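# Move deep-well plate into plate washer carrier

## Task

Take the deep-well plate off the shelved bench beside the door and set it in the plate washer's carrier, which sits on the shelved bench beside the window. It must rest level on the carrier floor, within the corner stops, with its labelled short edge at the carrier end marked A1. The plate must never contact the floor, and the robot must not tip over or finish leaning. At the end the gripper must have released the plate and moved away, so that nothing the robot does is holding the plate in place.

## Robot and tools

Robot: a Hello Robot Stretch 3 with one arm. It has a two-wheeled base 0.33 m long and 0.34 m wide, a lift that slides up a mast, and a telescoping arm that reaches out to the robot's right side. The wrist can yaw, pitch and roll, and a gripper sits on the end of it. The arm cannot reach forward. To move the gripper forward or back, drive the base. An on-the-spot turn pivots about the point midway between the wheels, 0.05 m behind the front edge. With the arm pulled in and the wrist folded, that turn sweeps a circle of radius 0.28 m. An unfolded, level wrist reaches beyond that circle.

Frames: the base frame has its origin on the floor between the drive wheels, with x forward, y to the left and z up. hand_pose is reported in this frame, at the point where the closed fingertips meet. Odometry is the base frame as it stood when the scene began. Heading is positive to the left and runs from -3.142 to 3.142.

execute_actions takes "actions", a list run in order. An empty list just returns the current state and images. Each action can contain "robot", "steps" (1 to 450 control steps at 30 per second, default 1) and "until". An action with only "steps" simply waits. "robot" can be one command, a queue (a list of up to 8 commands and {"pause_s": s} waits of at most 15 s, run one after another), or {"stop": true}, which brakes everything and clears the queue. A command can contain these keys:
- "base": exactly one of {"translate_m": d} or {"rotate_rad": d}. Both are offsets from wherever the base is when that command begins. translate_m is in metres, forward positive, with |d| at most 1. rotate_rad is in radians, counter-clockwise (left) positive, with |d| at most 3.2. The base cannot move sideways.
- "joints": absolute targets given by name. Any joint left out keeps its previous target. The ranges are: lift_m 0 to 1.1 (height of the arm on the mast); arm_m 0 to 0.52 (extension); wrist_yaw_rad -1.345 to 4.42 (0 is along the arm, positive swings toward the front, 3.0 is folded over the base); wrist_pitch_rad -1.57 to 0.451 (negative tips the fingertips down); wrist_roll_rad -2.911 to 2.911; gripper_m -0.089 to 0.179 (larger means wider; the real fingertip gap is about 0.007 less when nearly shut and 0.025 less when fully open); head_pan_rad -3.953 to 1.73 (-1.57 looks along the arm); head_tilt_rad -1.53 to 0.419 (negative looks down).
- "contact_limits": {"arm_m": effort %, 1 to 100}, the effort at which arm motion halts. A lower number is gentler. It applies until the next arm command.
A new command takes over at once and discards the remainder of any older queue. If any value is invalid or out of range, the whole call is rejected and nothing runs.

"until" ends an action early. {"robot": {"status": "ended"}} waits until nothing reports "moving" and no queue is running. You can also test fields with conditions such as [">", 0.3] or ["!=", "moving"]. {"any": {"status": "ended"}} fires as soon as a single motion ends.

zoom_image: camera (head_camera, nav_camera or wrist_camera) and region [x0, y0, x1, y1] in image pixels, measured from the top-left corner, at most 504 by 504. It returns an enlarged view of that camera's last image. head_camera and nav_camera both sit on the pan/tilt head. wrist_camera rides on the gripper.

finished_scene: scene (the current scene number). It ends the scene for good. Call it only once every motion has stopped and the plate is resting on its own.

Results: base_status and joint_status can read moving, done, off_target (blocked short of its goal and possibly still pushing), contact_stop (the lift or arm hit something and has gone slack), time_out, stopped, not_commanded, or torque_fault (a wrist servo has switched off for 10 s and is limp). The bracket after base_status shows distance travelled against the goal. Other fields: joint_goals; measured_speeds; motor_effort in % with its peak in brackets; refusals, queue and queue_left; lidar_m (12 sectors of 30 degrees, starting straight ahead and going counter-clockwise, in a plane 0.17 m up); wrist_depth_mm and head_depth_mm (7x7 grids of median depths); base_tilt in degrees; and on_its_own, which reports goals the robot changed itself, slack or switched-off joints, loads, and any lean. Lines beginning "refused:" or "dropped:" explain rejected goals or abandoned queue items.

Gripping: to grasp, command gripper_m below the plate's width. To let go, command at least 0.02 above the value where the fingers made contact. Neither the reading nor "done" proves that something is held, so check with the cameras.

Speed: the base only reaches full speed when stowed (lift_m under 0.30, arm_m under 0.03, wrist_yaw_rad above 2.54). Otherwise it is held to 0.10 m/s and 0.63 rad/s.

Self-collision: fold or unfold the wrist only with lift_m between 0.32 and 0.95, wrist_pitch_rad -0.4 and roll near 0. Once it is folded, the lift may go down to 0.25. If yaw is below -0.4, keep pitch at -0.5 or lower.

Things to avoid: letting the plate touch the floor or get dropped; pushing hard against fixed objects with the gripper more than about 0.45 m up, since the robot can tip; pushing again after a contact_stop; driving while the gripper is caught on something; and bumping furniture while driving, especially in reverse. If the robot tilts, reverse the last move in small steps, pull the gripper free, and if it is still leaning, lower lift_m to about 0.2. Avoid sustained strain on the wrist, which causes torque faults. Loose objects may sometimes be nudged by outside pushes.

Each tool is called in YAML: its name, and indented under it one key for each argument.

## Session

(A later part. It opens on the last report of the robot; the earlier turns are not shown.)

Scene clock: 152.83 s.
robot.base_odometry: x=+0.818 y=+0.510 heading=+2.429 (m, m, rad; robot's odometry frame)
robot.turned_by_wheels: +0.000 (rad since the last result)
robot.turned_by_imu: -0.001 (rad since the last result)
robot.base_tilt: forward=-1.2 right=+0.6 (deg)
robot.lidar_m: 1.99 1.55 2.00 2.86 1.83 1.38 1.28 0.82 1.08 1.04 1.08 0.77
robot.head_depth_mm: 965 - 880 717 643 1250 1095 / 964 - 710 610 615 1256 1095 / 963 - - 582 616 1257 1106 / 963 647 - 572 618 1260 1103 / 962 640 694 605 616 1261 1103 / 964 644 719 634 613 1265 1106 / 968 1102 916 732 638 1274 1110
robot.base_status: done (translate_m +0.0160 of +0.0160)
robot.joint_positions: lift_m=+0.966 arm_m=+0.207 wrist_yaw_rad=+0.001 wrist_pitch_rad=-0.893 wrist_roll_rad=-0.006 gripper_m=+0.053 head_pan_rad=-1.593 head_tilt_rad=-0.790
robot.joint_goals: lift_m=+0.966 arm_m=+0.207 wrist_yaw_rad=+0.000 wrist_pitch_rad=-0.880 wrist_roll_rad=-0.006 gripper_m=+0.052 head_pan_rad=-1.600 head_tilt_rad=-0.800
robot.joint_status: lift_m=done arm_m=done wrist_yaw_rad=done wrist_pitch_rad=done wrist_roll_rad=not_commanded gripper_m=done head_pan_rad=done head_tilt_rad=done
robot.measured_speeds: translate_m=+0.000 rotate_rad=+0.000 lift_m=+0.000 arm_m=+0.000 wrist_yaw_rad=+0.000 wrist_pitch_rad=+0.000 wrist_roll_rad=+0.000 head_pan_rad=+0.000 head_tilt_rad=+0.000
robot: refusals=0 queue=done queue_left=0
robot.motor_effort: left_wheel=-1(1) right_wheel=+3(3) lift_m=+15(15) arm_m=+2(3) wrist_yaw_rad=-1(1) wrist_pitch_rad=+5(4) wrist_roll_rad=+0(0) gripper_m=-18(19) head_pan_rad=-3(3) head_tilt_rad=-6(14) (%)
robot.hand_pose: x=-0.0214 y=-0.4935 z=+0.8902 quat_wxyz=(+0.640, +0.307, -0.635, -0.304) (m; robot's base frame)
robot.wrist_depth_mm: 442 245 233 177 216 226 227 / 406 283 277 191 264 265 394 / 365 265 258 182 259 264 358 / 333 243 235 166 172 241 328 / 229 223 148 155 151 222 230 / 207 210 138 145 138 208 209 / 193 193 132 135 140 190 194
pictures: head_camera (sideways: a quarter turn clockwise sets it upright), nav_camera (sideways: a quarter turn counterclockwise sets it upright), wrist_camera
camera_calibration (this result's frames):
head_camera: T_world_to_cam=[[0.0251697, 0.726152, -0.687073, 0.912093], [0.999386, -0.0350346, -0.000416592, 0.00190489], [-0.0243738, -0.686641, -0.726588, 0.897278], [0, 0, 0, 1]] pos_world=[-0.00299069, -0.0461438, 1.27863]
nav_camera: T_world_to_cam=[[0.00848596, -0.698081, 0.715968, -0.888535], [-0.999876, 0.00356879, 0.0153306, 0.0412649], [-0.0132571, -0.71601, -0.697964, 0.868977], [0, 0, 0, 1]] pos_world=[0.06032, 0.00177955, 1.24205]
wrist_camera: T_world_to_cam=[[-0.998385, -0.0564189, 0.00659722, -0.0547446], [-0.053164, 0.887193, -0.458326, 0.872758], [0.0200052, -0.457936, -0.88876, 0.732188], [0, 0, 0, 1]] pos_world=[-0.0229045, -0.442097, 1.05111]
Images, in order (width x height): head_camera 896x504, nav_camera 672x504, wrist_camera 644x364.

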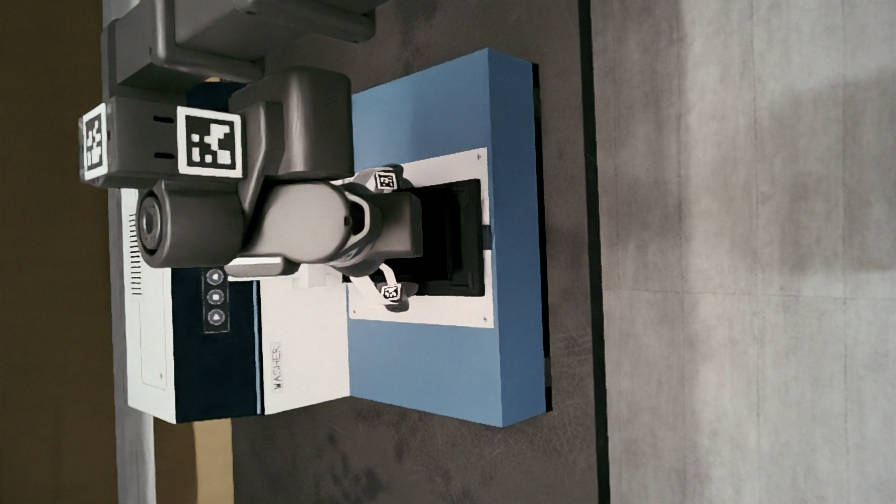

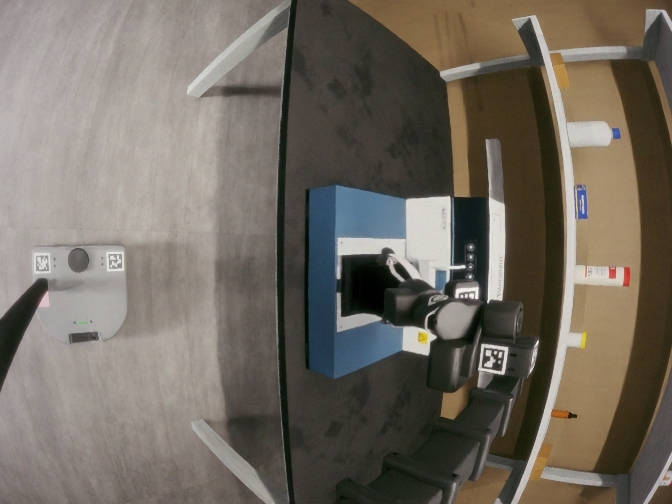

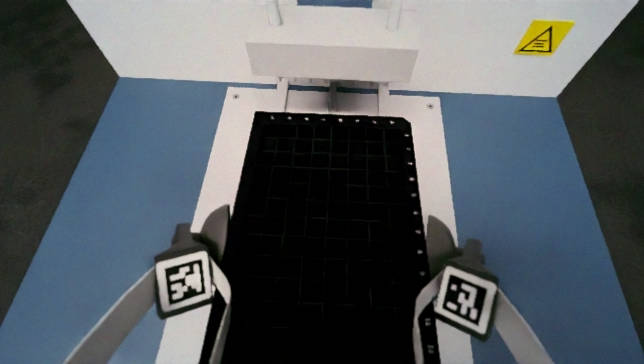

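execute_actions:
  actions:
    - {"robot":[{"joints":{"arm_m":0.198}},{"joints":{"lift_m":0.961}}],"steps":450,"until":{"robot":{"status":"ended"}}}

zoom_image:
  camera: "head_camera"
  region: [400,165,500,305]

zoom_image:
  camera: "wrist_camera"
  region: [140,60,520,364]

Scene clock: 162.57 s.
robot.base_odometry: x=+0.818 y=+0.510 heading=+2.429 (m, m, rad; robot's odometry frame)
robot.turned_by_wheels: +0.000 (rad since the last result)
robot.turned_by_imu: -0.001 (rad since the last result)
robot.base_tilt: forward=-1.1 right=+0.6 (deg)
robot.lidar_m: 1.99 1.55 2.01 2.86 1.83 1.38 1.28 0.82 1.08 1.04 1.08 0.77
robot.head_depth_mm: 967 - 867 715 643 1253 1096 / 968 - - 609 614 1254 1098 / 965 - - 580 615 1257 1098 / 965 652 - 577 617 1264 1097 / 961 642 693 604 614 1264 1103 / 963 644 718 635 612 1268 1105 / 968 1104 920 731 638 1269 1104
robot.base_status: done (translate_m +0.0160 of +0.0160)
robot.joint_positions: lift_m=+0.961 arm_m=+0.198 wrist_yaw_rad=+0.001 wrist_pitch_rad=-0.893 wrist_roll_rad=-0.006 gripper_m=+0.053 head_pan_rad=-1.593 head_tilt_rad=-0.790
robot.joint_goals: lift_m=+0.961 arm_m=+0.198 wrist_yaw_rad=+0.000 wrist_pitch_rad=-0.880 wrist_roll_rad=-0.006 gripper_m=+0.052 head_pan_rad=-1.600 head_tilt_rad=-0.800
robot.joint_status: lift_m=done arm_m=done wrist_yaw_rad=done wrist_pitch_rad=done wrist_roll_rad=not_commanded gripper_m=done head_pan_rad=done head_tilt_rad=done
robot.measured_speeds: translate_m=+0.000 rotate_rad=+0.000 lift_m=+0.000 arm_m=+0.000 wrist_yaw_rad=+0.000 wrist_pitch_rad=+0.000 wrist_roll_rad=+0.000 head_pan_rad=+0.000 head_tilt_rad=+0.000
robot: refusals=0 queue=done queue_left=0
robot.motor_effort: left_wheel=-1(1) right_wheel=+3(3) lift_m=+16(17) arm_m=-5(3) wrist_yaw_rad=+0(0) wrist_pitch_rad=+4(5) wrist_roll_rad=+0(0) gripper_m=-19(19) head_pan_rad=-3(3) head_tilt_rad=-6(7) (%)
robot.hand_pose: x=-0.0214 y=-0.4852 z=+0.8852 quat_wxyz=(+0.640, +0.307, -0.635, -0.304) (m; robot's base frame)
robot.wrist_depth_mm: 439 255 243 176 179 234 246 / 399 282 277 276 269 274 388 / 364 257 251 183 252 257 355 / 324 236 226 166 172 236 317 / 220 219 148 155 151 217 219 / 203 205 138 145 138 202 202 / 189 186 133 136 140 186 189
pictures: head_camera (sideways: a quarter turn clockwise sets it upright), nav_camera (sideways: a quarter turn counterclockwise sets it upright), wrist_camera
camera_calibration (this result's frames):
head_camera: T_world_to_cam=[[0.0251703, 0.726173, -0.687051, 0.912064], [0.999386, -0.0350348, -0.000416977, 0.0019054], [-0.0243735, -0.686619, -0.726609, 0.897305], [0, 0, 0, 1]] pos_world=[-0.00299069, -0.0461431, 1.27863]
nav_camera: T_world_to_cam=[[0.00848531, -0.698103, 0.715947, -0.888508], [-0.999876, 0.00356857, 0.01533, 0.0412656], [-0.0132568, -0.715989, -0.697986, 0.869006], [0, 0, 0, 1]] pos_world=[0.06032, 0.00178135, 1.24205]
wrist_camera: T_world_to_cam=[[-0.998385, -0.0564187, 0.00659633, -0.0542422], [-0.0531637, 0.8872, -0.458312, 0.863091], [0.0200051, -0.457923, -0.888767, 0.731562], [0, 0, 0, 1]] pos_world=[-0.0229045, -0.433795, 1.04611]
Images, in order (width x height): head_camera 896x504, nav_camera 672x504, wrist_camera 644x364.

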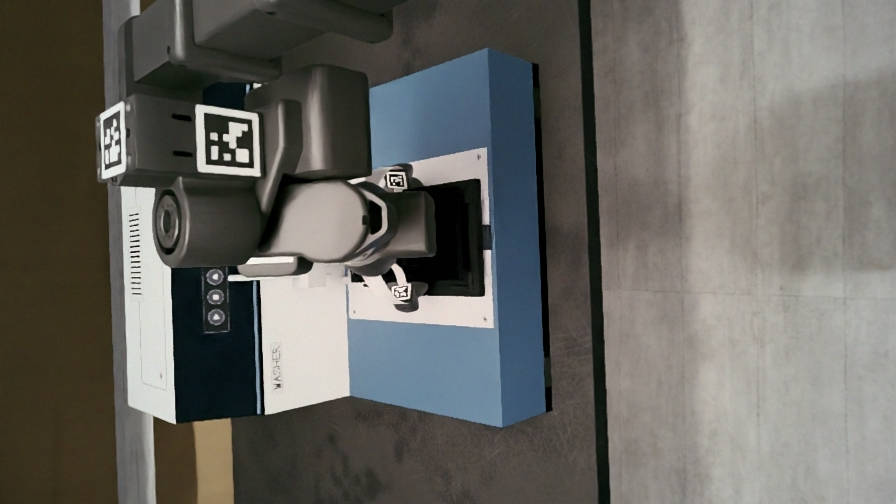

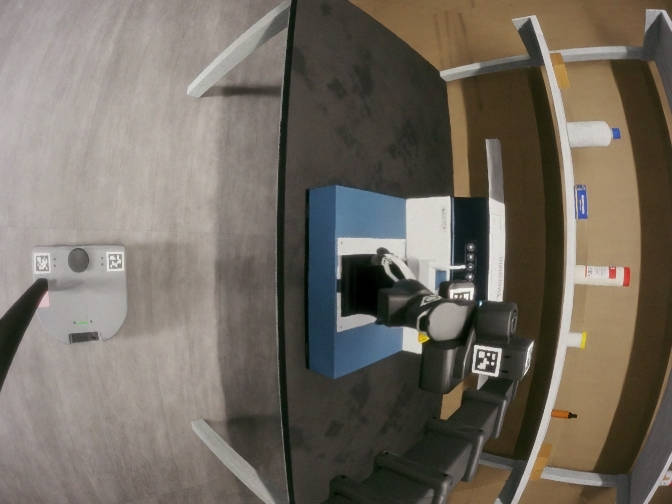

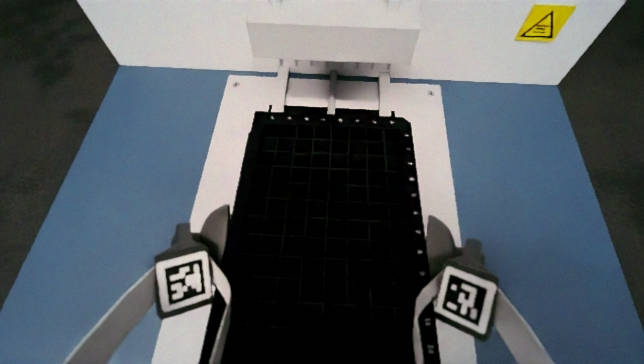

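Region (400, 165, 500, 305) of head_camera's 896x504 image, scaled by 3.600, with more detail than that image has; it fills the left 360 columns of this view, and the rest is white.

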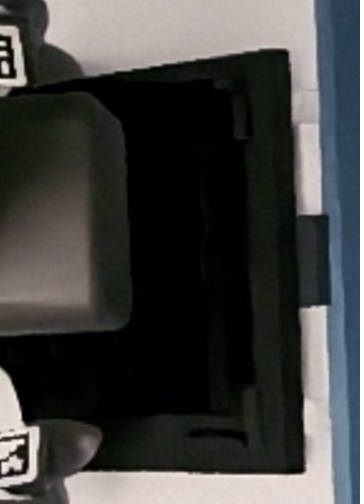

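Region (140, 60, 520, 364) of wrist_camera's 644x364 image, scaled by 1.326; it fills the top 403 rows of this view, and the rest is white.

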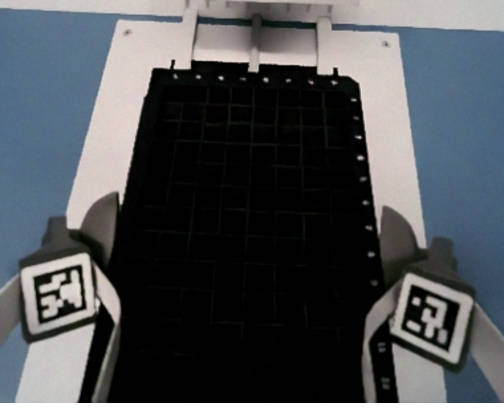

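execute_actions:
  actions:
    - {"robot":[{"base":{"translate_m":0.0067},"joints":{"wrist_yaw_rad":-0.025}},{"joints":{"lift_m":0.958}}],"steps":450,"until":{"robot":{"status":"ended"}}}

zoom_image:
  camera: "head_camera"
  region: [400,160,500,300]

zoom_image:
  camera: "wrist_camera"
  region: [140,60,520,364]

Scene clock: 171.73 s.
robot.base_odometry: x=+0.813 y=+0.514 heading=+2.429 (m, m, rad; robot's odometry frame)
robot.turned_by_wheels: +0.000 (rad since the last result)
robot.turned_by_imu: -0.001 (rad since the last result)
robot.base_tilt: forward=-1.1 right=+0.5 (deg)
robot.lidar_m: 1.98 1.54 2.00 2.85 1.84 1.39 1.29 0.83 1.08 1.04 1.08 0.77
robot.head_depth_mm: 966 - 866 695 643 1256 1094 / 965 - - 608 614 1251 1095 / 966 - - 580 615 1255 1106 / 964 652 - 576 618 1263 1104 / 963 641 694 614 616 1268 1106 / 964 645 718 635 620 1264 1107 / 970 1102 916 730 638 1273 1108
robot.base_status: done (translate_m +0.0067 of +0.0067)
robot.joint_positions: lift_m=+0.958 arm_m=+0.198 wrist_yaw_rad=-0.023 wrist_pitch_rad=-0.893 wrist_roll_rad=-0.006 gripper_m=+0.053 head_pan_rad=-1.593 head_tilt_rad=-0.790
robot.joint_goals: lift_m=+0.958 arm_m=+0.198 wrist_yaw_rad=-0.025 wrist_pitch_rad=-0.880 wrist_roll_rad=-0.006 gripper_m=+0.052 head_pan_rad=-1.600 head_tilt_rad=-0.800
robot.joint_status: lift_m=done arm_m=done wrist_yaw_rad=done wrist_pitch_rad=done wrist_roll_rad=not_commanded gripper_m=done head_pan_rad=done head_tilt_rad=done
robot.measured_speeds: translate_m=+0.000 rotate_rad=+0.000 lift_m=+0.000 arm_m=+0.000 wrist_yaw_rad=+0.000 wrist_pitch_rad=+0.000 wrist_roll_rad=+0.000 head_pan_rad=+0.000 head_tilt_rad=+0.000
robot: refusals=0 queue=done queue_left=0
robot.motor_effort: left_wheel=-1(4) right_wheel=+2(9) lift_m=+16(16) arm_m=-5(4) wrist_yaw_rad=-2(3) wrist_pitch_rad=+4(4) wrist_roll_rad=+0(0) gripper_m=-18(19) head_pan_rad=-2(3) head_tilt_rad=-6(5) (%)
robot.hand_pose: x=-0.0248 y=-0.4851 z=+0.8822 quat_wxyz=(+0.636, +0.299, -0.639, -0.312) (m; robot's base frame)
robot.wrist_depth_mm: 437 251 241 174 181 238 251 / 388 278 274 272 272 270 389 / 355 252 250 184 246 252 351 / 321 232 225 166 173 232 317 / 218 215 148 155 151 213 219 / 200 203 138 145 138 198 198 / 187 184 132 135 140 183 185
pictures: head_camera (sideways: a quarter turn clockwise sets it upright), nav_camera (sideways: a quarter turn counterclockwise sets it upright), wrist_camera
camera_calibration (this result's frames):
head_camera: T_world_to_cam=[[0.0251701, 0.726173, -0.687051, 0.912064], [0.999386, -0.0350346, -0.000416977, 0.0019054], [-0.0243733, -0.686619, -0.726609, 0.897305], [0, 0, 0, 1]] pos_world=[-0.00299068, -0.0461431, 1.27863]
nav_camera: T_world_to_cam=[[0.00848548, -0.698103, 0.715947, -0.888508], [-0.999876, 0.00356833, 0.01533, 0.0412656], [-0.0132567, -0.715989, -0.697986, 0.869006], [0, 0, 0, 1]] pos_world=[0.06032, 0.00178136, 1.24205]
wrist_camera: T_world_to_cam=[[-0.99945, -0.0324986, 0.0065956, -0.0460326], [-0.0319063, 0.888224, -0.458302, 0.862512], [0.00903581, -0.458261, -0.888772, 0.728553], [0, 0, 0, 1]] pos_world=[-0.0250708, -0.433732, 1.04311]
Images, in order (width x height): head_camera 896x504, nav_camera 672x504, wrist_camera 644x364.

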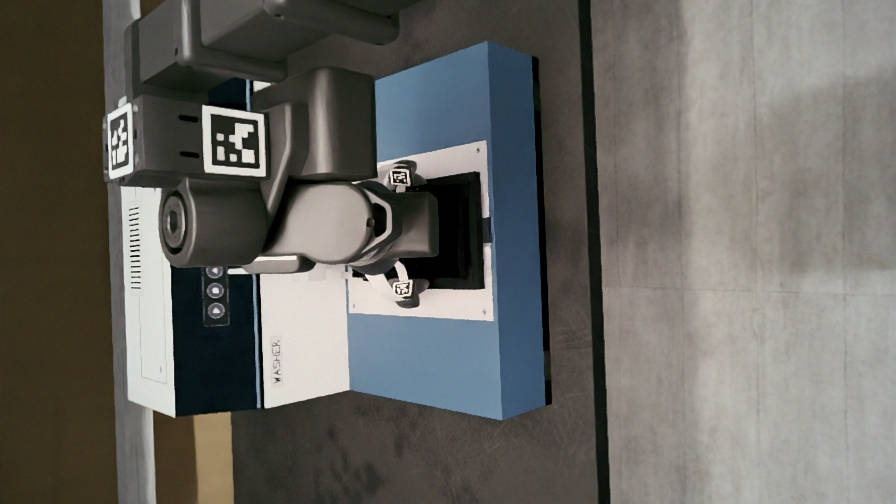

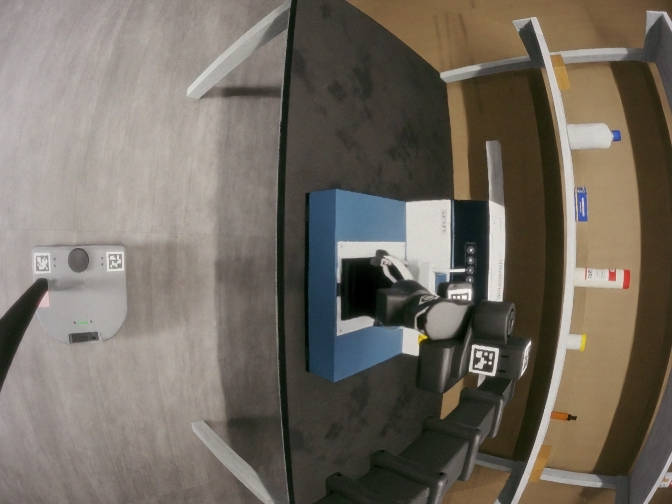

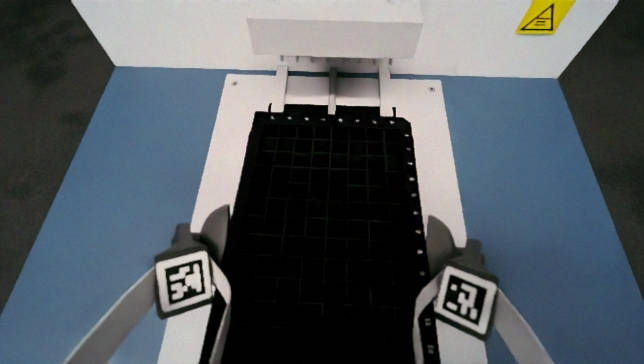

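Region (400, 160, 500, 300) of head_camera's 896x504 image, scaled by 3.600, with more detail than that image has; it fills the left 360 columns of this view, and the rest is white.

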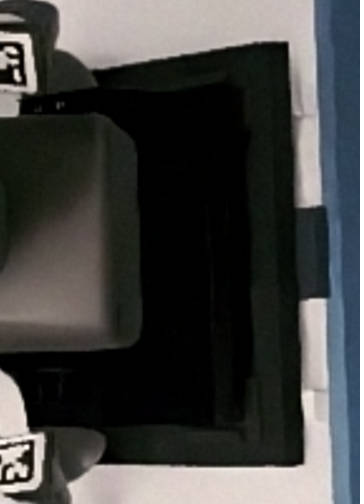

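Region (140, 60, 520, 364) of wrist_camera's 644x364 image, scaled by 1.326; it fills the top 403 rows of this view, and the rest is white.

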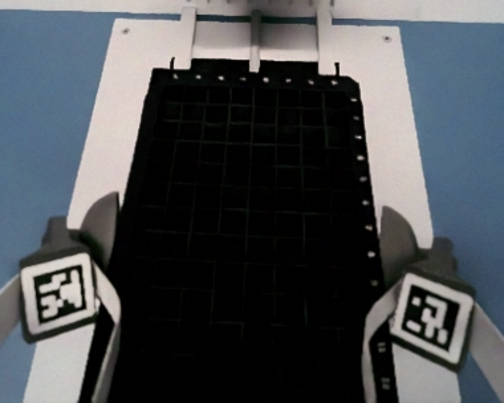

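execute_actions:
  actions:
    - {"robot":[{"joints":{"lift_m":0.953}}],"steps":450,"until":{"robot":{"status":"ended"}}}

zoom_image:
  camera: "head_camera"
  region: [430,230,500,300]

zoom_image:
  camera: "head_camera"
  region: [430,160,500,230]

Scene clock: 173.80 s.
robot.base_odometry: x=+0.813 y=+0.514 heading=+2.429 (m, m, rad; robot's odometry frame)
robot.turned_by_wheels: +0.000 (rad since the last result)
robot.turned_by_imu: +0.000 (rad since the last result)
robot.base_tilt: forward=-1.2 right=+0.5 (deg)
robot.lidar_m: 1.98 1.55 2.00 2.87 1.84 1.38 1.29 0.82 1.08 1.04 1.08 0.77
robot.head_depth_mm: 968 - 867 699 643 1251 1094 / 966 - - 608 615 1252 1099 / 966 - - 581 616 1258 1101 / 961 653 - 571 616 1259 1097 / 962 641 694 613 615 1268 1103 / 964 645 721 634 620 1268 1105 / 969 1102 916 730 638 1273 1109
robot.base_status: done (translate_m +0.0067 of +0.0067)
robot.joint_positions: lift_m=+0.953 arm_m=+0.198 wrist_yaw_rad=-0.023 wrist_pitch_rad=-0.893 wrist_roll_rad=-0.006 gripper_m=+0.053 head_pan_rad=-1.593 head_tilt_rad=-0.790
robot.joint_goals: lift_m=+0.953 arm_m=+0.198 wrist_yaw_rad=-0.025 wrist_pitch_rad=-0.880 wrist_roll_rad=-0.006 gripper_m=+0.052 head_pan_rad=-1.600 head_tilt_rad=-0.800
robot.joint_status: lift_m=done arm_m=done wrist_yaw_rad=done wrist_pitch_rad=done wrist_roll_rad=not_commanded gripper_m=done head_pan_rad=done head_tilt_rad=done
robot.measured_speeds: translate_m=+0.000 rotate_rad=+0.000 lift_m=+0.000 arm_m=+0.000 wrist_yaw_rad=+0.000 wrist_pitch_rad=+0.000 wrist_roll_rad=+0.000 head_pan_rad=+0.000 head_tilt_rad=+0.000
robot: refusals=0 queue=done queue_left=0
robot.motor_effort: left_wheel=-1(1) right_wheel=+3(3) lift_m=+16(17) arm_m=-5(5) wrist_yaw_rad=-2(2) wrist_pitch_rad=+4(4) wrist_roll_rad=+0(0) gripper_m=-19(18) head_pan_rad=-3(3) head_tilt_rad=-6(5) (%)
robot.hand_pose: x=-0.0248 y=-0.4851 z=+0.8772 quat_wxyz=(+0.636, +0.299, -0.639, -0.312) (m; robot's base frame)
robot.wrist_depth_mm: 430 250 242 171 180 238 251 / 387 273 273 266 265 265 378 / 345 246 242 179 240 247 345 / 314 224 218 165 172 225 234 / 208 210 148 155 151 208 208 / 194 196 138 145 137 195 194 / 183 181 132 142 141 178 181
pictures: head_camera (sideways: a quarter turn clockwise sets it upright), nav_camera (sideways: a quarter turn counterclockwise sets it upright), wrist_camera
camera_calibration (this result's frames):
head_camera: T_world_to_cam=[[0.02517, 0.726173, -0.687051, 0.912064], [0.999386, -0.0350344, -0.000416977, 0.0019054], [-0.0243733, -0.686619, -0.726609, 0.897305], [0, 0, 0, 1]] pos_world=[-0.00299067, -0.0461431, 1.27863]
nav_camera: T_world_to_cam=[[0.00848556, -0.698103, 0.715947, -0.888508], [-0.999876, 0.00356821, 0.01533, 0.0412656], [-0.0132566, -0.715989, -0.697986, 0.869006], [0, 0, 0, 1]] pos_world=[0.06032, 0.00178136, 1.24205]
wrist_camera: T_world_to_cam=[[-0.99945, -0.0324964, 0.00659672, -0.0460001], [-0.0319047, 0.888215, -0.45832, 0.86024], [0.00903443, -0.458278, -0.888763, 0.724109], [0, 0, 0, 1]] pos_world=[-0.025071, -0.433729, 1.03813]
Images, in order (width x height): head_camera 896x504, nav_camera 672x504, wrist_camera 644x364.

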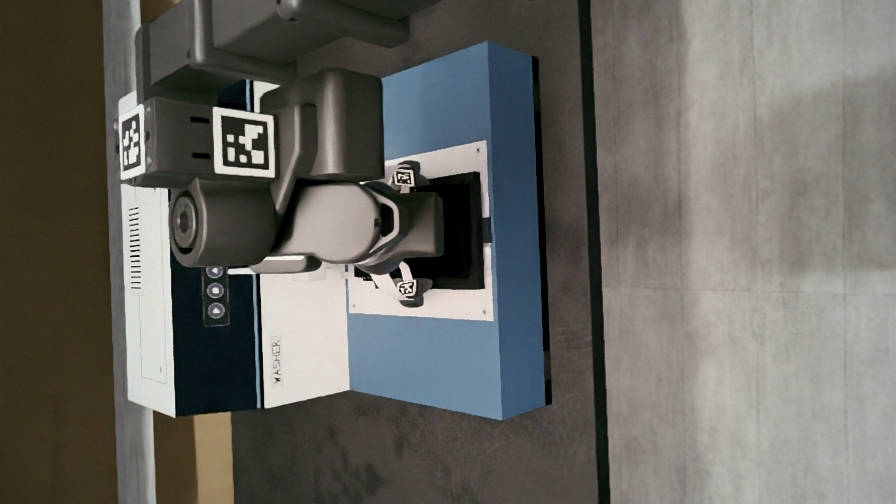

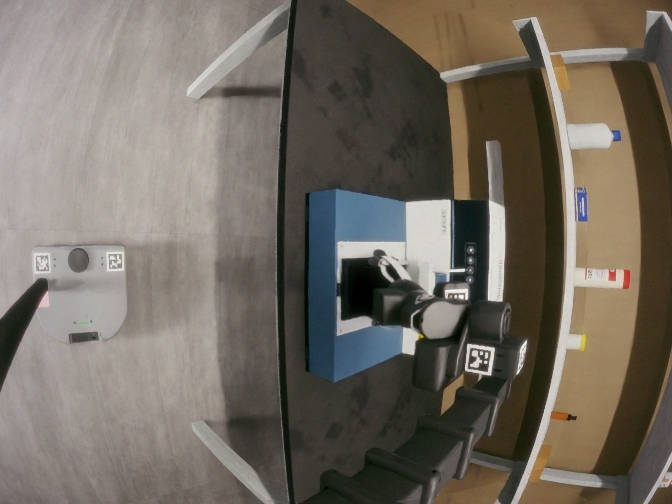

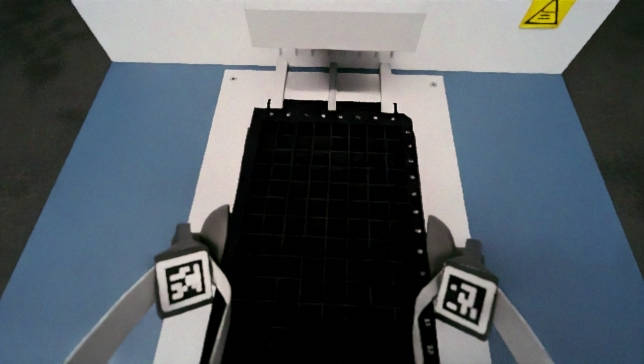

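Region (430, 230, 500, 300) of head_camera's 896x504 image, scaled by 7.200, with more detail than that image has.

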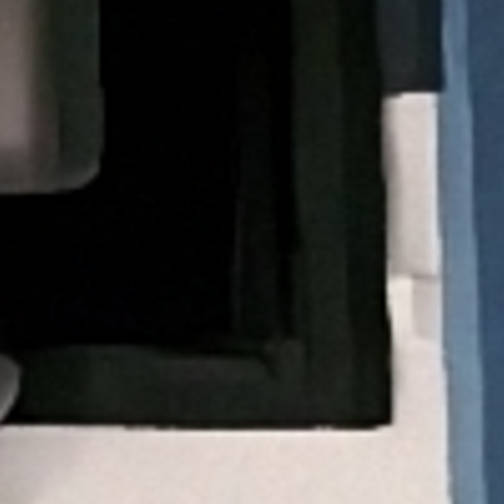

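Region (430, 160, 500, 230) of head_camera's 896x504 image, scaled by 7.200, with more detail than that image has.

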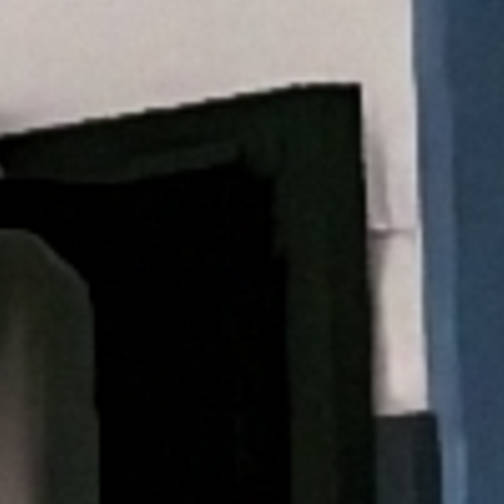

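execute_actions:
  actions:
    - {"robot":[{"joints":{"lift_m":0.951}},{"joints":{"gripper_m":0.125}},{"joints":{"lift_m":1.03}},{"joints":{"arm_m":0.12,"wrist_yaw_rad":0.0}}],"steps":450,"until":{"robot":{"status":"ended"}}}

zoom_image:
  camera: "wrist_camera"
  region: [200,20,460,280]

Scene clock: 181.40 s.
robot.base_odometry: x=+0.813 y=+0.514 heading=+2.429 (m, m, rad; robot's odometry frame)
robot.turned_by_wheels: +0.000 (rad since the last result)
robot.turned_by_imu: -0.002 (rad since the last result)
robot.base_tilt: forward=-1.1 right=+0.5 (deg)
robot.lidar_m: 1.98 1.55 2.00 2.86 1.84 1.38 1.29 0.82 1.08 1.04 1.08 0.77
robot.head_depth_mm: - - 809 717 643 1255 1094 / - - - 609 614 1258 1098 / - - - 580 616 1257 1101 / 948 - - 573 616 1260 1102 / 963 642 693 598 615 1261 1101 / 961 645 721 635 620 1267 1101 / 966 1103 917 729 638 1263 1105
robot.base_status: done (translate_m +0.0067 of +0.0067)
robot.joint_positions: lift_m=+1.030 arm_m=+0.120 wrist_yaw_rad=-0.002 wrist_pitch_rad=-0.890 wrist_roll_rad=-0.006 gripper_m=+0.125 head_pan_rad=-1.593 head_tilt_rad=-0.790
robot.joint_goals: lift_m=+1.030 arm_m=+0.120 wrist_yaw_rad=+0.000 wrist_pitch_rad=-0.880 wrist_roll_rad=-0.006 gripper_m=+0.125 head_pan_rad=-1.600 head_tilt_rad=-0.800
robot.joint_status: lift_m=done arm_m=done wrist_yaw_rad=done wrist_pitch_rad=done wrist_roll_rad=not_commanded gripper_m=done head_pan_rad=done head_tilt_rad=done
robot.measured_speeds: translate_m=+0.000 rotate_rad=+0.000 lift_m=+0.000 arm_m=+0.000 wrist_yaw_rad=+0.000 wrist_pitch_rad=+0.000 wrist_roll_rad=+0.000 head_pan_rad=+0.000 head_tilt_rad=+0.000
robot: refusals=0 queue=done queue_left=0
robot.motor_effort: left_wheel=-1(1) right_wheel=+3(3) lift_m=+24(24) arm_m=-4(5) wrist_yaw_rad=+2(6) wrist_pitch_rad=+3(5) wrist_roll_rad=+0(0) gripper_m=+0(82) head_pan_rad=-3(3) head_tilt_rad=-6(5) (%)
robot.hand_pose: x=-0.0218 y=-0.4079 z=+0.9542 quat_wxyz=(+0.640, +0.305, -0.636, -0.304) (m; robot's base frame)
robot.wrist_depth_mm: 549 537 342 278 316 322 553 / 497 493 374 376 368 378 493 / 452 437 347 284 338 352 448 / 412 396 321 253 311 320 411 / 385 372 289 243 284 295 378 / 349 - 277 268 265 - 353 / 341 337 329 328 328 325 329
pictures: head_camera (sideways: a quarter turn clockwise sets it upright), nav_camera (sideways: a quarter turn counterclockwise sets it upright), wrist_camera
camera_calibration (this result's frames):
head_camera: T_world_to_cam=[[0.0251722, 0.726262, -0.686957, 0.911941], [0.999386, -0.0350346, -0.000418633, 0.00190755], [-0.0243713, -0.686525, -0.726698, 0.897421], [0, 0, 0, 1]] pos_world=[-0.00299061, -0.04614, 1.27862]
nav_camera: T_world_to_cam=[[0.00848333, -0.698196, 0.715857, -0.888389], [-0.999876, 0.00356646, 0.0153276, 0.0412688], [-0.0132547, -0.715898, -0.698079, 0.869126], [0, 0, 0, 1]] pos_world=[0.0603202, 0.00178912, 1.24205]
wrist_camera: T_world_to_cam=[[-0.998556, -0.0532858, 0.00677828, -0.0496785], [-0.0504019, 0.885841, -0.461244, 0.828412], [0.0185733, -0.460919, -0.887248, 0.825571], [0, 0, 0, 1]] pos_world=[-0.0231868, -0.355967, 1.11492]
Images, in order (width x height): head_camera 896x504, nav_camera 672x504, wrist_camera 644x364.

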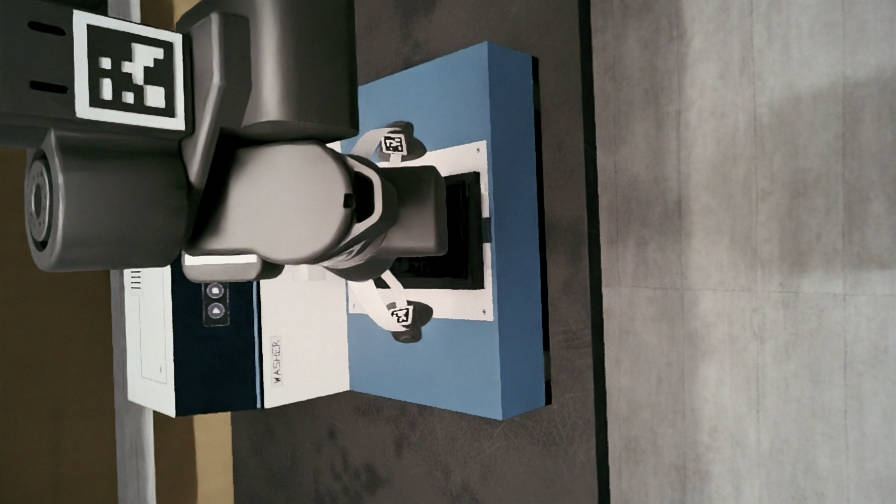

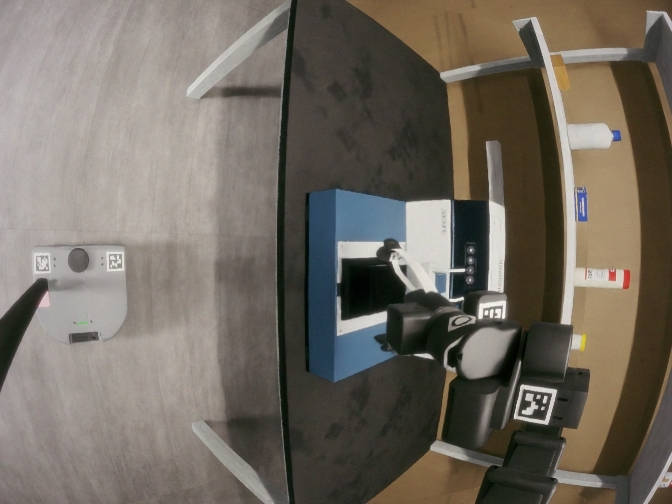

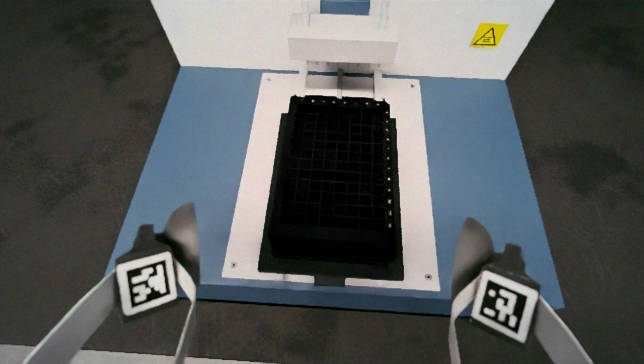

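Region (200, 20, 460, 280) of wrist_camera's 644x364 image, scaled by 1.938.

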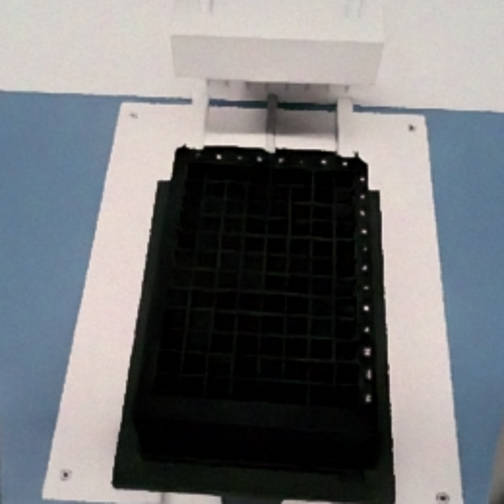

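execute_actions:
  actions:
    - {"robot":[{"base":{"translate_m":-0.3},"joints":{"arm_m":0.0,"head_pan_rad":-1.0,"head_tilt_rad":-0.7,"wrist_yaw_rad":0.9,"wrist_pitch_rad":-0.3,"lift_m":0.95}}],"steps":450,"until":{"robot":{"status":"ended"}}}

Scene clock: 188.03 s.
robot.base_odometry: x=+1.039 y=+0.318 heading=+2.429 (m, m, rad; robot's odometry frame)
robot.turned_by_wheels: +0.000 (rad since the last result)
robot.turned_by_imu: -0.004 (rad since the last result)
robot.base_tilt: forward=-1.2 right=+0.5 (deg)
robot.lidar_m: 2.27 1.82 2.43 2.85 1.47 1.10 0.99 0.58 0.60 1.04 1.08 1.04
robot.head_depth_mm: 961 738 648 713 - - 1079 / 1017 740 686 694 - - 1104 / 1078 745 703 636 622 1281 1126 / 1152 1122 784 630 658 1317 1128 / 1229 1367 1051 702 1490 1314 1137 / 1255 1452 1060 778 1532 1318 1134 / 1433 1683 1065 836 1573 1322 1135
robot.base_status: done (translate_m -0.3000 of -0.3000)
robot.joint_positions: lift_m=+0.950 arm_m=+0.001 wrist_yaw_rad=+0.898 wrist_pitch_rad=-0.319 wrist_roll_rad=-0.006 gripper_m=+0.125 head_pan_rad=-1.007 head_tilt_rad=-0.705
robot.joint_goals: lift_m=+0.950 arm_m=+0.000 wrist_yaw_rad=+0.900 wrist_pitch_rad=-0.300 wrist_roll_rad=-0.006 gripper_m=+0.125 head_pan_rad=-1.000 head_tilt_rad=-0.700
robot.joint_status: lift_m=done arm_m=done wrist_yaw_rad=done wrist_pitch_rad=done wrist_roll_rad=not_commanded gripper_m=done head_pan_rad=done head_tilt_rad=done
robot.measured_speeds: translate_m=+0.000 rotate_rad=+0.000 lift_m=+0.000 arm_m=+0.000 wrist_yaw_rad=+0.000 wrist_pitch_rad=+0.000 wrist_roll_rad=+0.000 head_pan_rad=+0.000 head_tilt_rad=+0.000
robot: refusals=0 queue=done queue_left=0
robot.motor_effort: left_wheel=+0(5) right_wheel=+3(3) lift_m=+15(24) arm_m=-5(4) wrist_yaw_rad=+2(2) wrist_pitch_rad=+6(8) wrist_roll_rad=+0(0) gripper_m=+0(0) head_pan_rad=+2(27) head_tilt_rad=+3(14) (%)
robot.hand_pose: x=+0.1629 y=-0.2928 z=+0.9857 quat_wxyz=(+0.680, +0.404, -0.578, +0.203) (m; robot's base frame)
robot.wrist_depth_mm: - - - - - 906 789 / - - - - 562 463 399 / - - 973 - 573 438 373 / - - 713 539 439 442 372 / - - 609 446 366 433 387 / - - - 432 348 - 379 / - - - 404 332 290 391
pictures: head_camera (sideways: a quarter turn clockwise sets it upright), nav_camera (sideways: a quarter turn counterclockwise sets it upright), wrist_camera
camera_calibration (this result's frames):
head_camera: T_world_to_cam=[[-0.348076, 0.567354, -0.746292, 0.991545], [0.851979, 0.523575, 0.000668645, 0.0013912], [0.391119, -0.635593, -0.665618, 0.815444], [0, 0, 0, 1]] pos_world=[0.025012, -0.0449957, 1.28276]
nav_camera: T_world_to_cam=[[0.359334, -0.523367, 0.772636, -0.964532], [-0.835722, -0.548894, 0.016864, 0.0382654], [0.415269, -0.651769, -0.634625, 0.783977], [0, 0, 0, 1]] pos_world=[0.0530066, 0.0271704, 1.24212]
wrist_camera: T_world_to_cam=[[-0.588513, -0.807706, 0.0355488, -0.175334], [-0.420614, 0.268326, -0.866652, 1.02943], [0.690461, -0.524988, -0.497646, 0.390881], [0, 0, 0, 1]] pos_world=[0.05992, -0.212634, 1.09291]
Images, in order (width x height): head_camera 896x504, nav_camera 672x504, wrist_camera 644x364.

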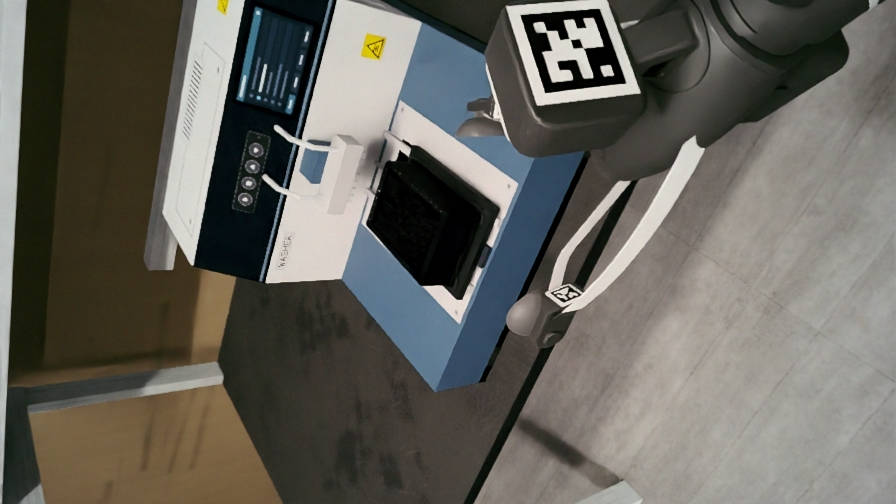

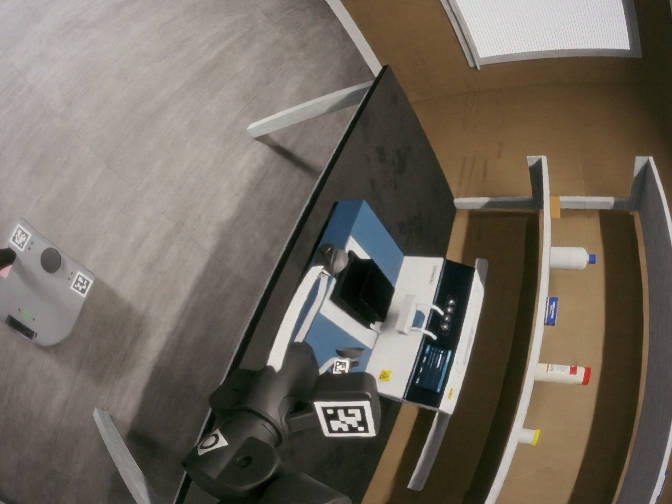

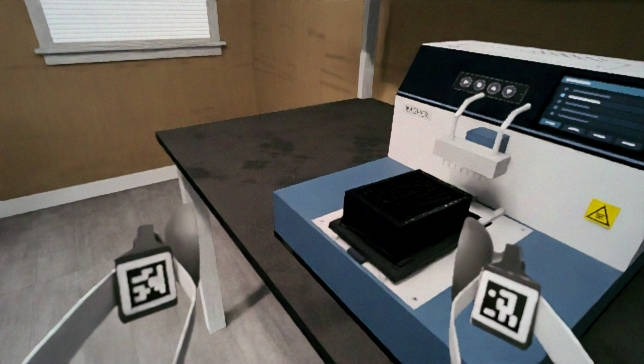

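zoom_image:
  camera: "head_camera"
  region: [375,130,475,210]

zoom_image:
  camera: "head_camera"
  region: [410,180,520,310]

zoom_image:
  camera: "wrist_camera"
  region: [310,150,510,310]

Region (375, 130, 475, 210) of head_camera's 896x504 image, scaled by 5.040, with more detail than that image has; it fills the top 403 rows of this view, and the rest is white.

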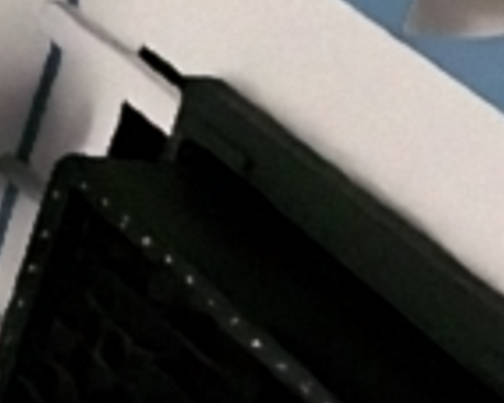

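Region (410, 180, 520, 310) of head_camera's 896x504 image, scaled by 3.877, with more detail than that image has; it fills the left 426 columns of this view, and the rest is white.

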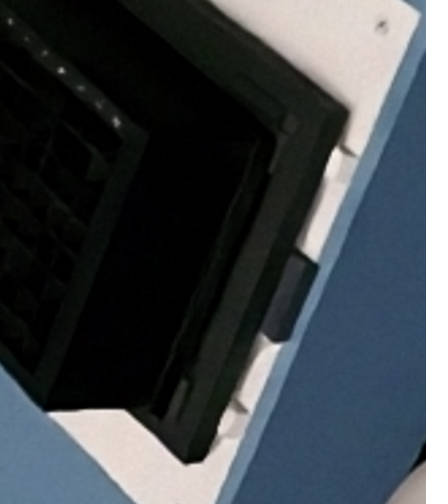

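Region (310, 150, 510, 310) of wrist_camera's 644x364 image, scaled by 2.520; it fills the top 403 rows of this view, and the rest is white.

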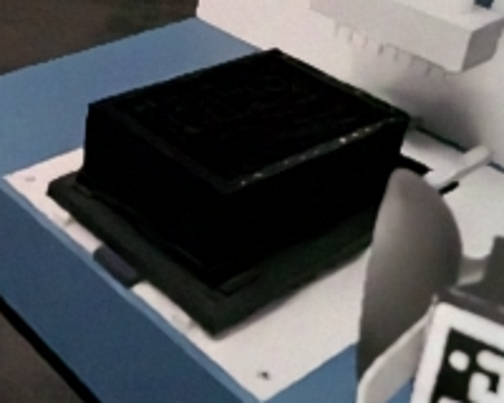

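execute_actions:
  actions:
    - {"robot":[{"base":{"translate_m":-0.08},"joints":{"arm_m":0.33,"wrist_yaw_rad":1.57,"wrist_pitch_rad":0.0,"gripper_m":0.09}},{"joints":{"lift_m":0.8}}],"steps":450,"until":{"robot":{"status":"ended"}}}

Scene clock: 200.07 s.
robot.base_odometry: x=+1.100 y=+0.266 heading=+2.429 (m, m, rad; robot's odometry frame)
robot.turned_by_wheels: +0.000 (rad since the last result)
robot.turned_by_imu: -0.002 (rad since the last result)
robot.base_tilt: forward=-1.1 right=+0.5 (deg)
robot.lidar_m: 2.36 1.89 2.54 3.11 1.41 1.02 0.91 1.00 0.52 1.04 1.08 1.11
robot.head_depth_mm: 957 992 910 845 638 576 1120 / 1015 739 689 721 640 1247 1124 / 1079 745 726 662 625 1307 1129 / 1147 760 743 653 663 1311 1131 / 1222 1328 832 665 1452 1320 1130 / 1287 1404 1058 730 1532 1319 1136 / 1423 1660 1065 834 1575 1320 1134
robot.base_status: done (translate_m -0.0800 of -0.0800)
robot.joint_positions: lift_m=+0.800 arm_m=+0.330 wrist_yaw_rad=+1.568 wrist_pitch_rad=-0.021 wrist_roll_rad=-0.006 gripper_m=+0.090 head_pan_rad=-1.007 head_tilt_rad=-0.705
robot.joint_goals: lift_m=+0.800 arm_m=+0.330 wrist_yaw_rad=+1.570 wrist_pitch_rad=+0.000 wrist_roll_rad=-0.006 gripper_m=+0.090 head_pan_rad=-1.000 head_tilt_rad=-0.700
robot.joint_status: lift_m=done arm_m=done wrist_yaw_rad=done wrist_pitch_rad=done wrist_roll_rad=not_commanded gripper_m=done head_pan_rad=done head_tilt_rad=done
robot.measured_speeds: translate_m=+0.000 rotate_rad=+0.000 lift_m=+0.000 arm_m=+0.000 wrist_yaw_rad=+0.000 wrist_pitch_rad=+0.000 wrist_roll_rad=+0.000 head_pan_rad=+0.000 head_tilt_rad=+0.000
robot: refusals=0 queue=done queue_left=0
robot.motor_effort: left_wheel=-1(6) right_wheel=+3(2) lift_m=+15(16) arm_m=+3(3) wrist_yaw_rad=+2(1) wrist_pitch_rad=+7(7) wrist_roll_rad=+0(0) gripper_m=+0(81) head_pan_rad=+3(2) head_tilt_rad=+3(2) (%)
robot.hand_pose: x=+0.2343 y=-0.4753 z=+0.9096 quat_wxyz=(+0.508, +0.503, -0.493, +0.496) (m; robot's base frame)
robot.wrist_depth_mm: - - - - - 962 846 / - - - - - 962 274 / - - - - - 327 237 / - - - - - 260 226 / - - - 254 252 316 225 / - - 256 248 253 287 223 / - - 231 213 213 214 211
pictures: head_camera (sideways: a quarter turn clockwise sets it upright), nav_camera (sideways: a quarter turn counterclockwise sets it upright), wrist_camera
camera_calibration (this result's frames):
head_camera: T_world_to_cam=[[-0.348118, 0.567312, -0.746305, 0.991562], [0.851934, 0.523649, 0.000668891, 0.00139116], [0.391182, -0.635569, -0.665604, 0.815425], [0, 0, 0, 1]] pos_world=[0.0250161, -0.0449943, 1.28276]
nav_camera: T_world_to_cam=[[0.359371, -0.523323, 0.772648, -0.964549], [-0.835674, -0.548967, 0.0168643, 0.0382647], [0.415333, -0.651743, -0.63461, 0.783957], [0, 0, 0, 1]] pos_world=[0.0530049, 0.0271736, 1.24212]
wrist_camera: T_world_to_cam=[[0.0283005, -0.998509, 0.0466782, -0.523386], [-0.219388, -0.0517629, -0.974264, 0.941092], [0.975227, 0.0173315, -0.220526, 0.14688], [0, 0, 0, 1]] pos_world=[0.078035, -0.476438, 0.973694]
Images, in order (width x height): head_camera 896x504, nav_camera 672x504, wrist_camera 644x364.

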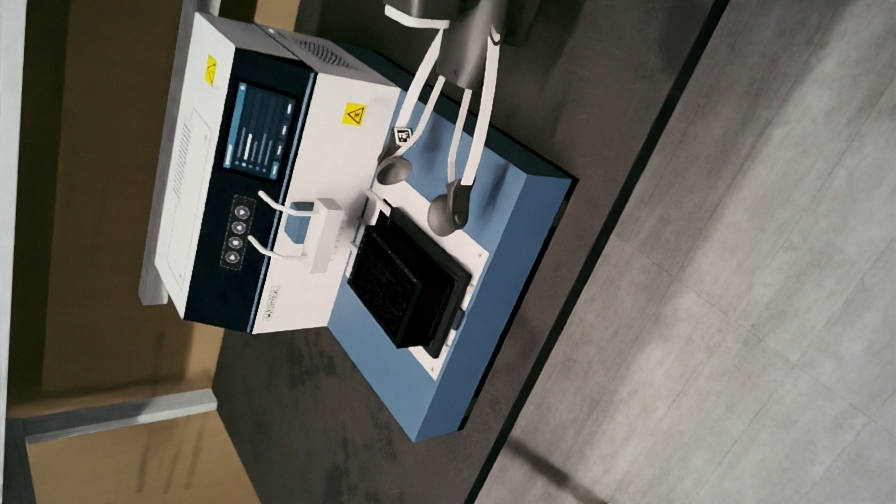

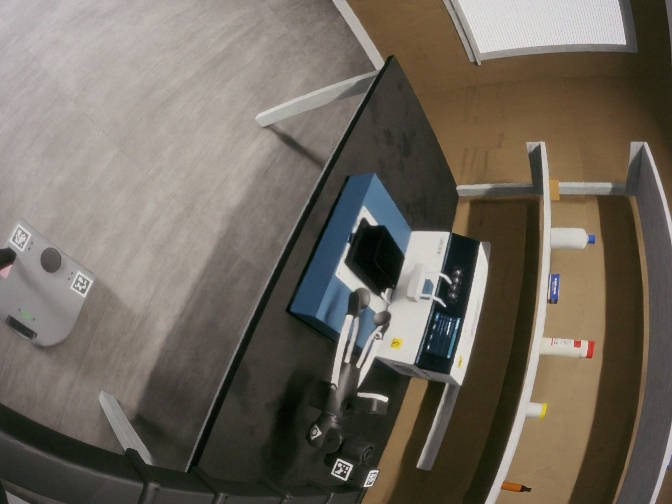

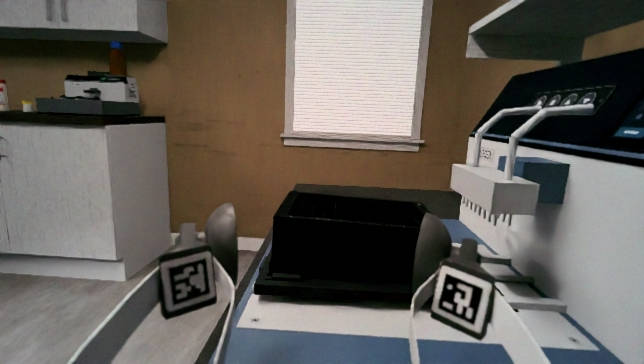

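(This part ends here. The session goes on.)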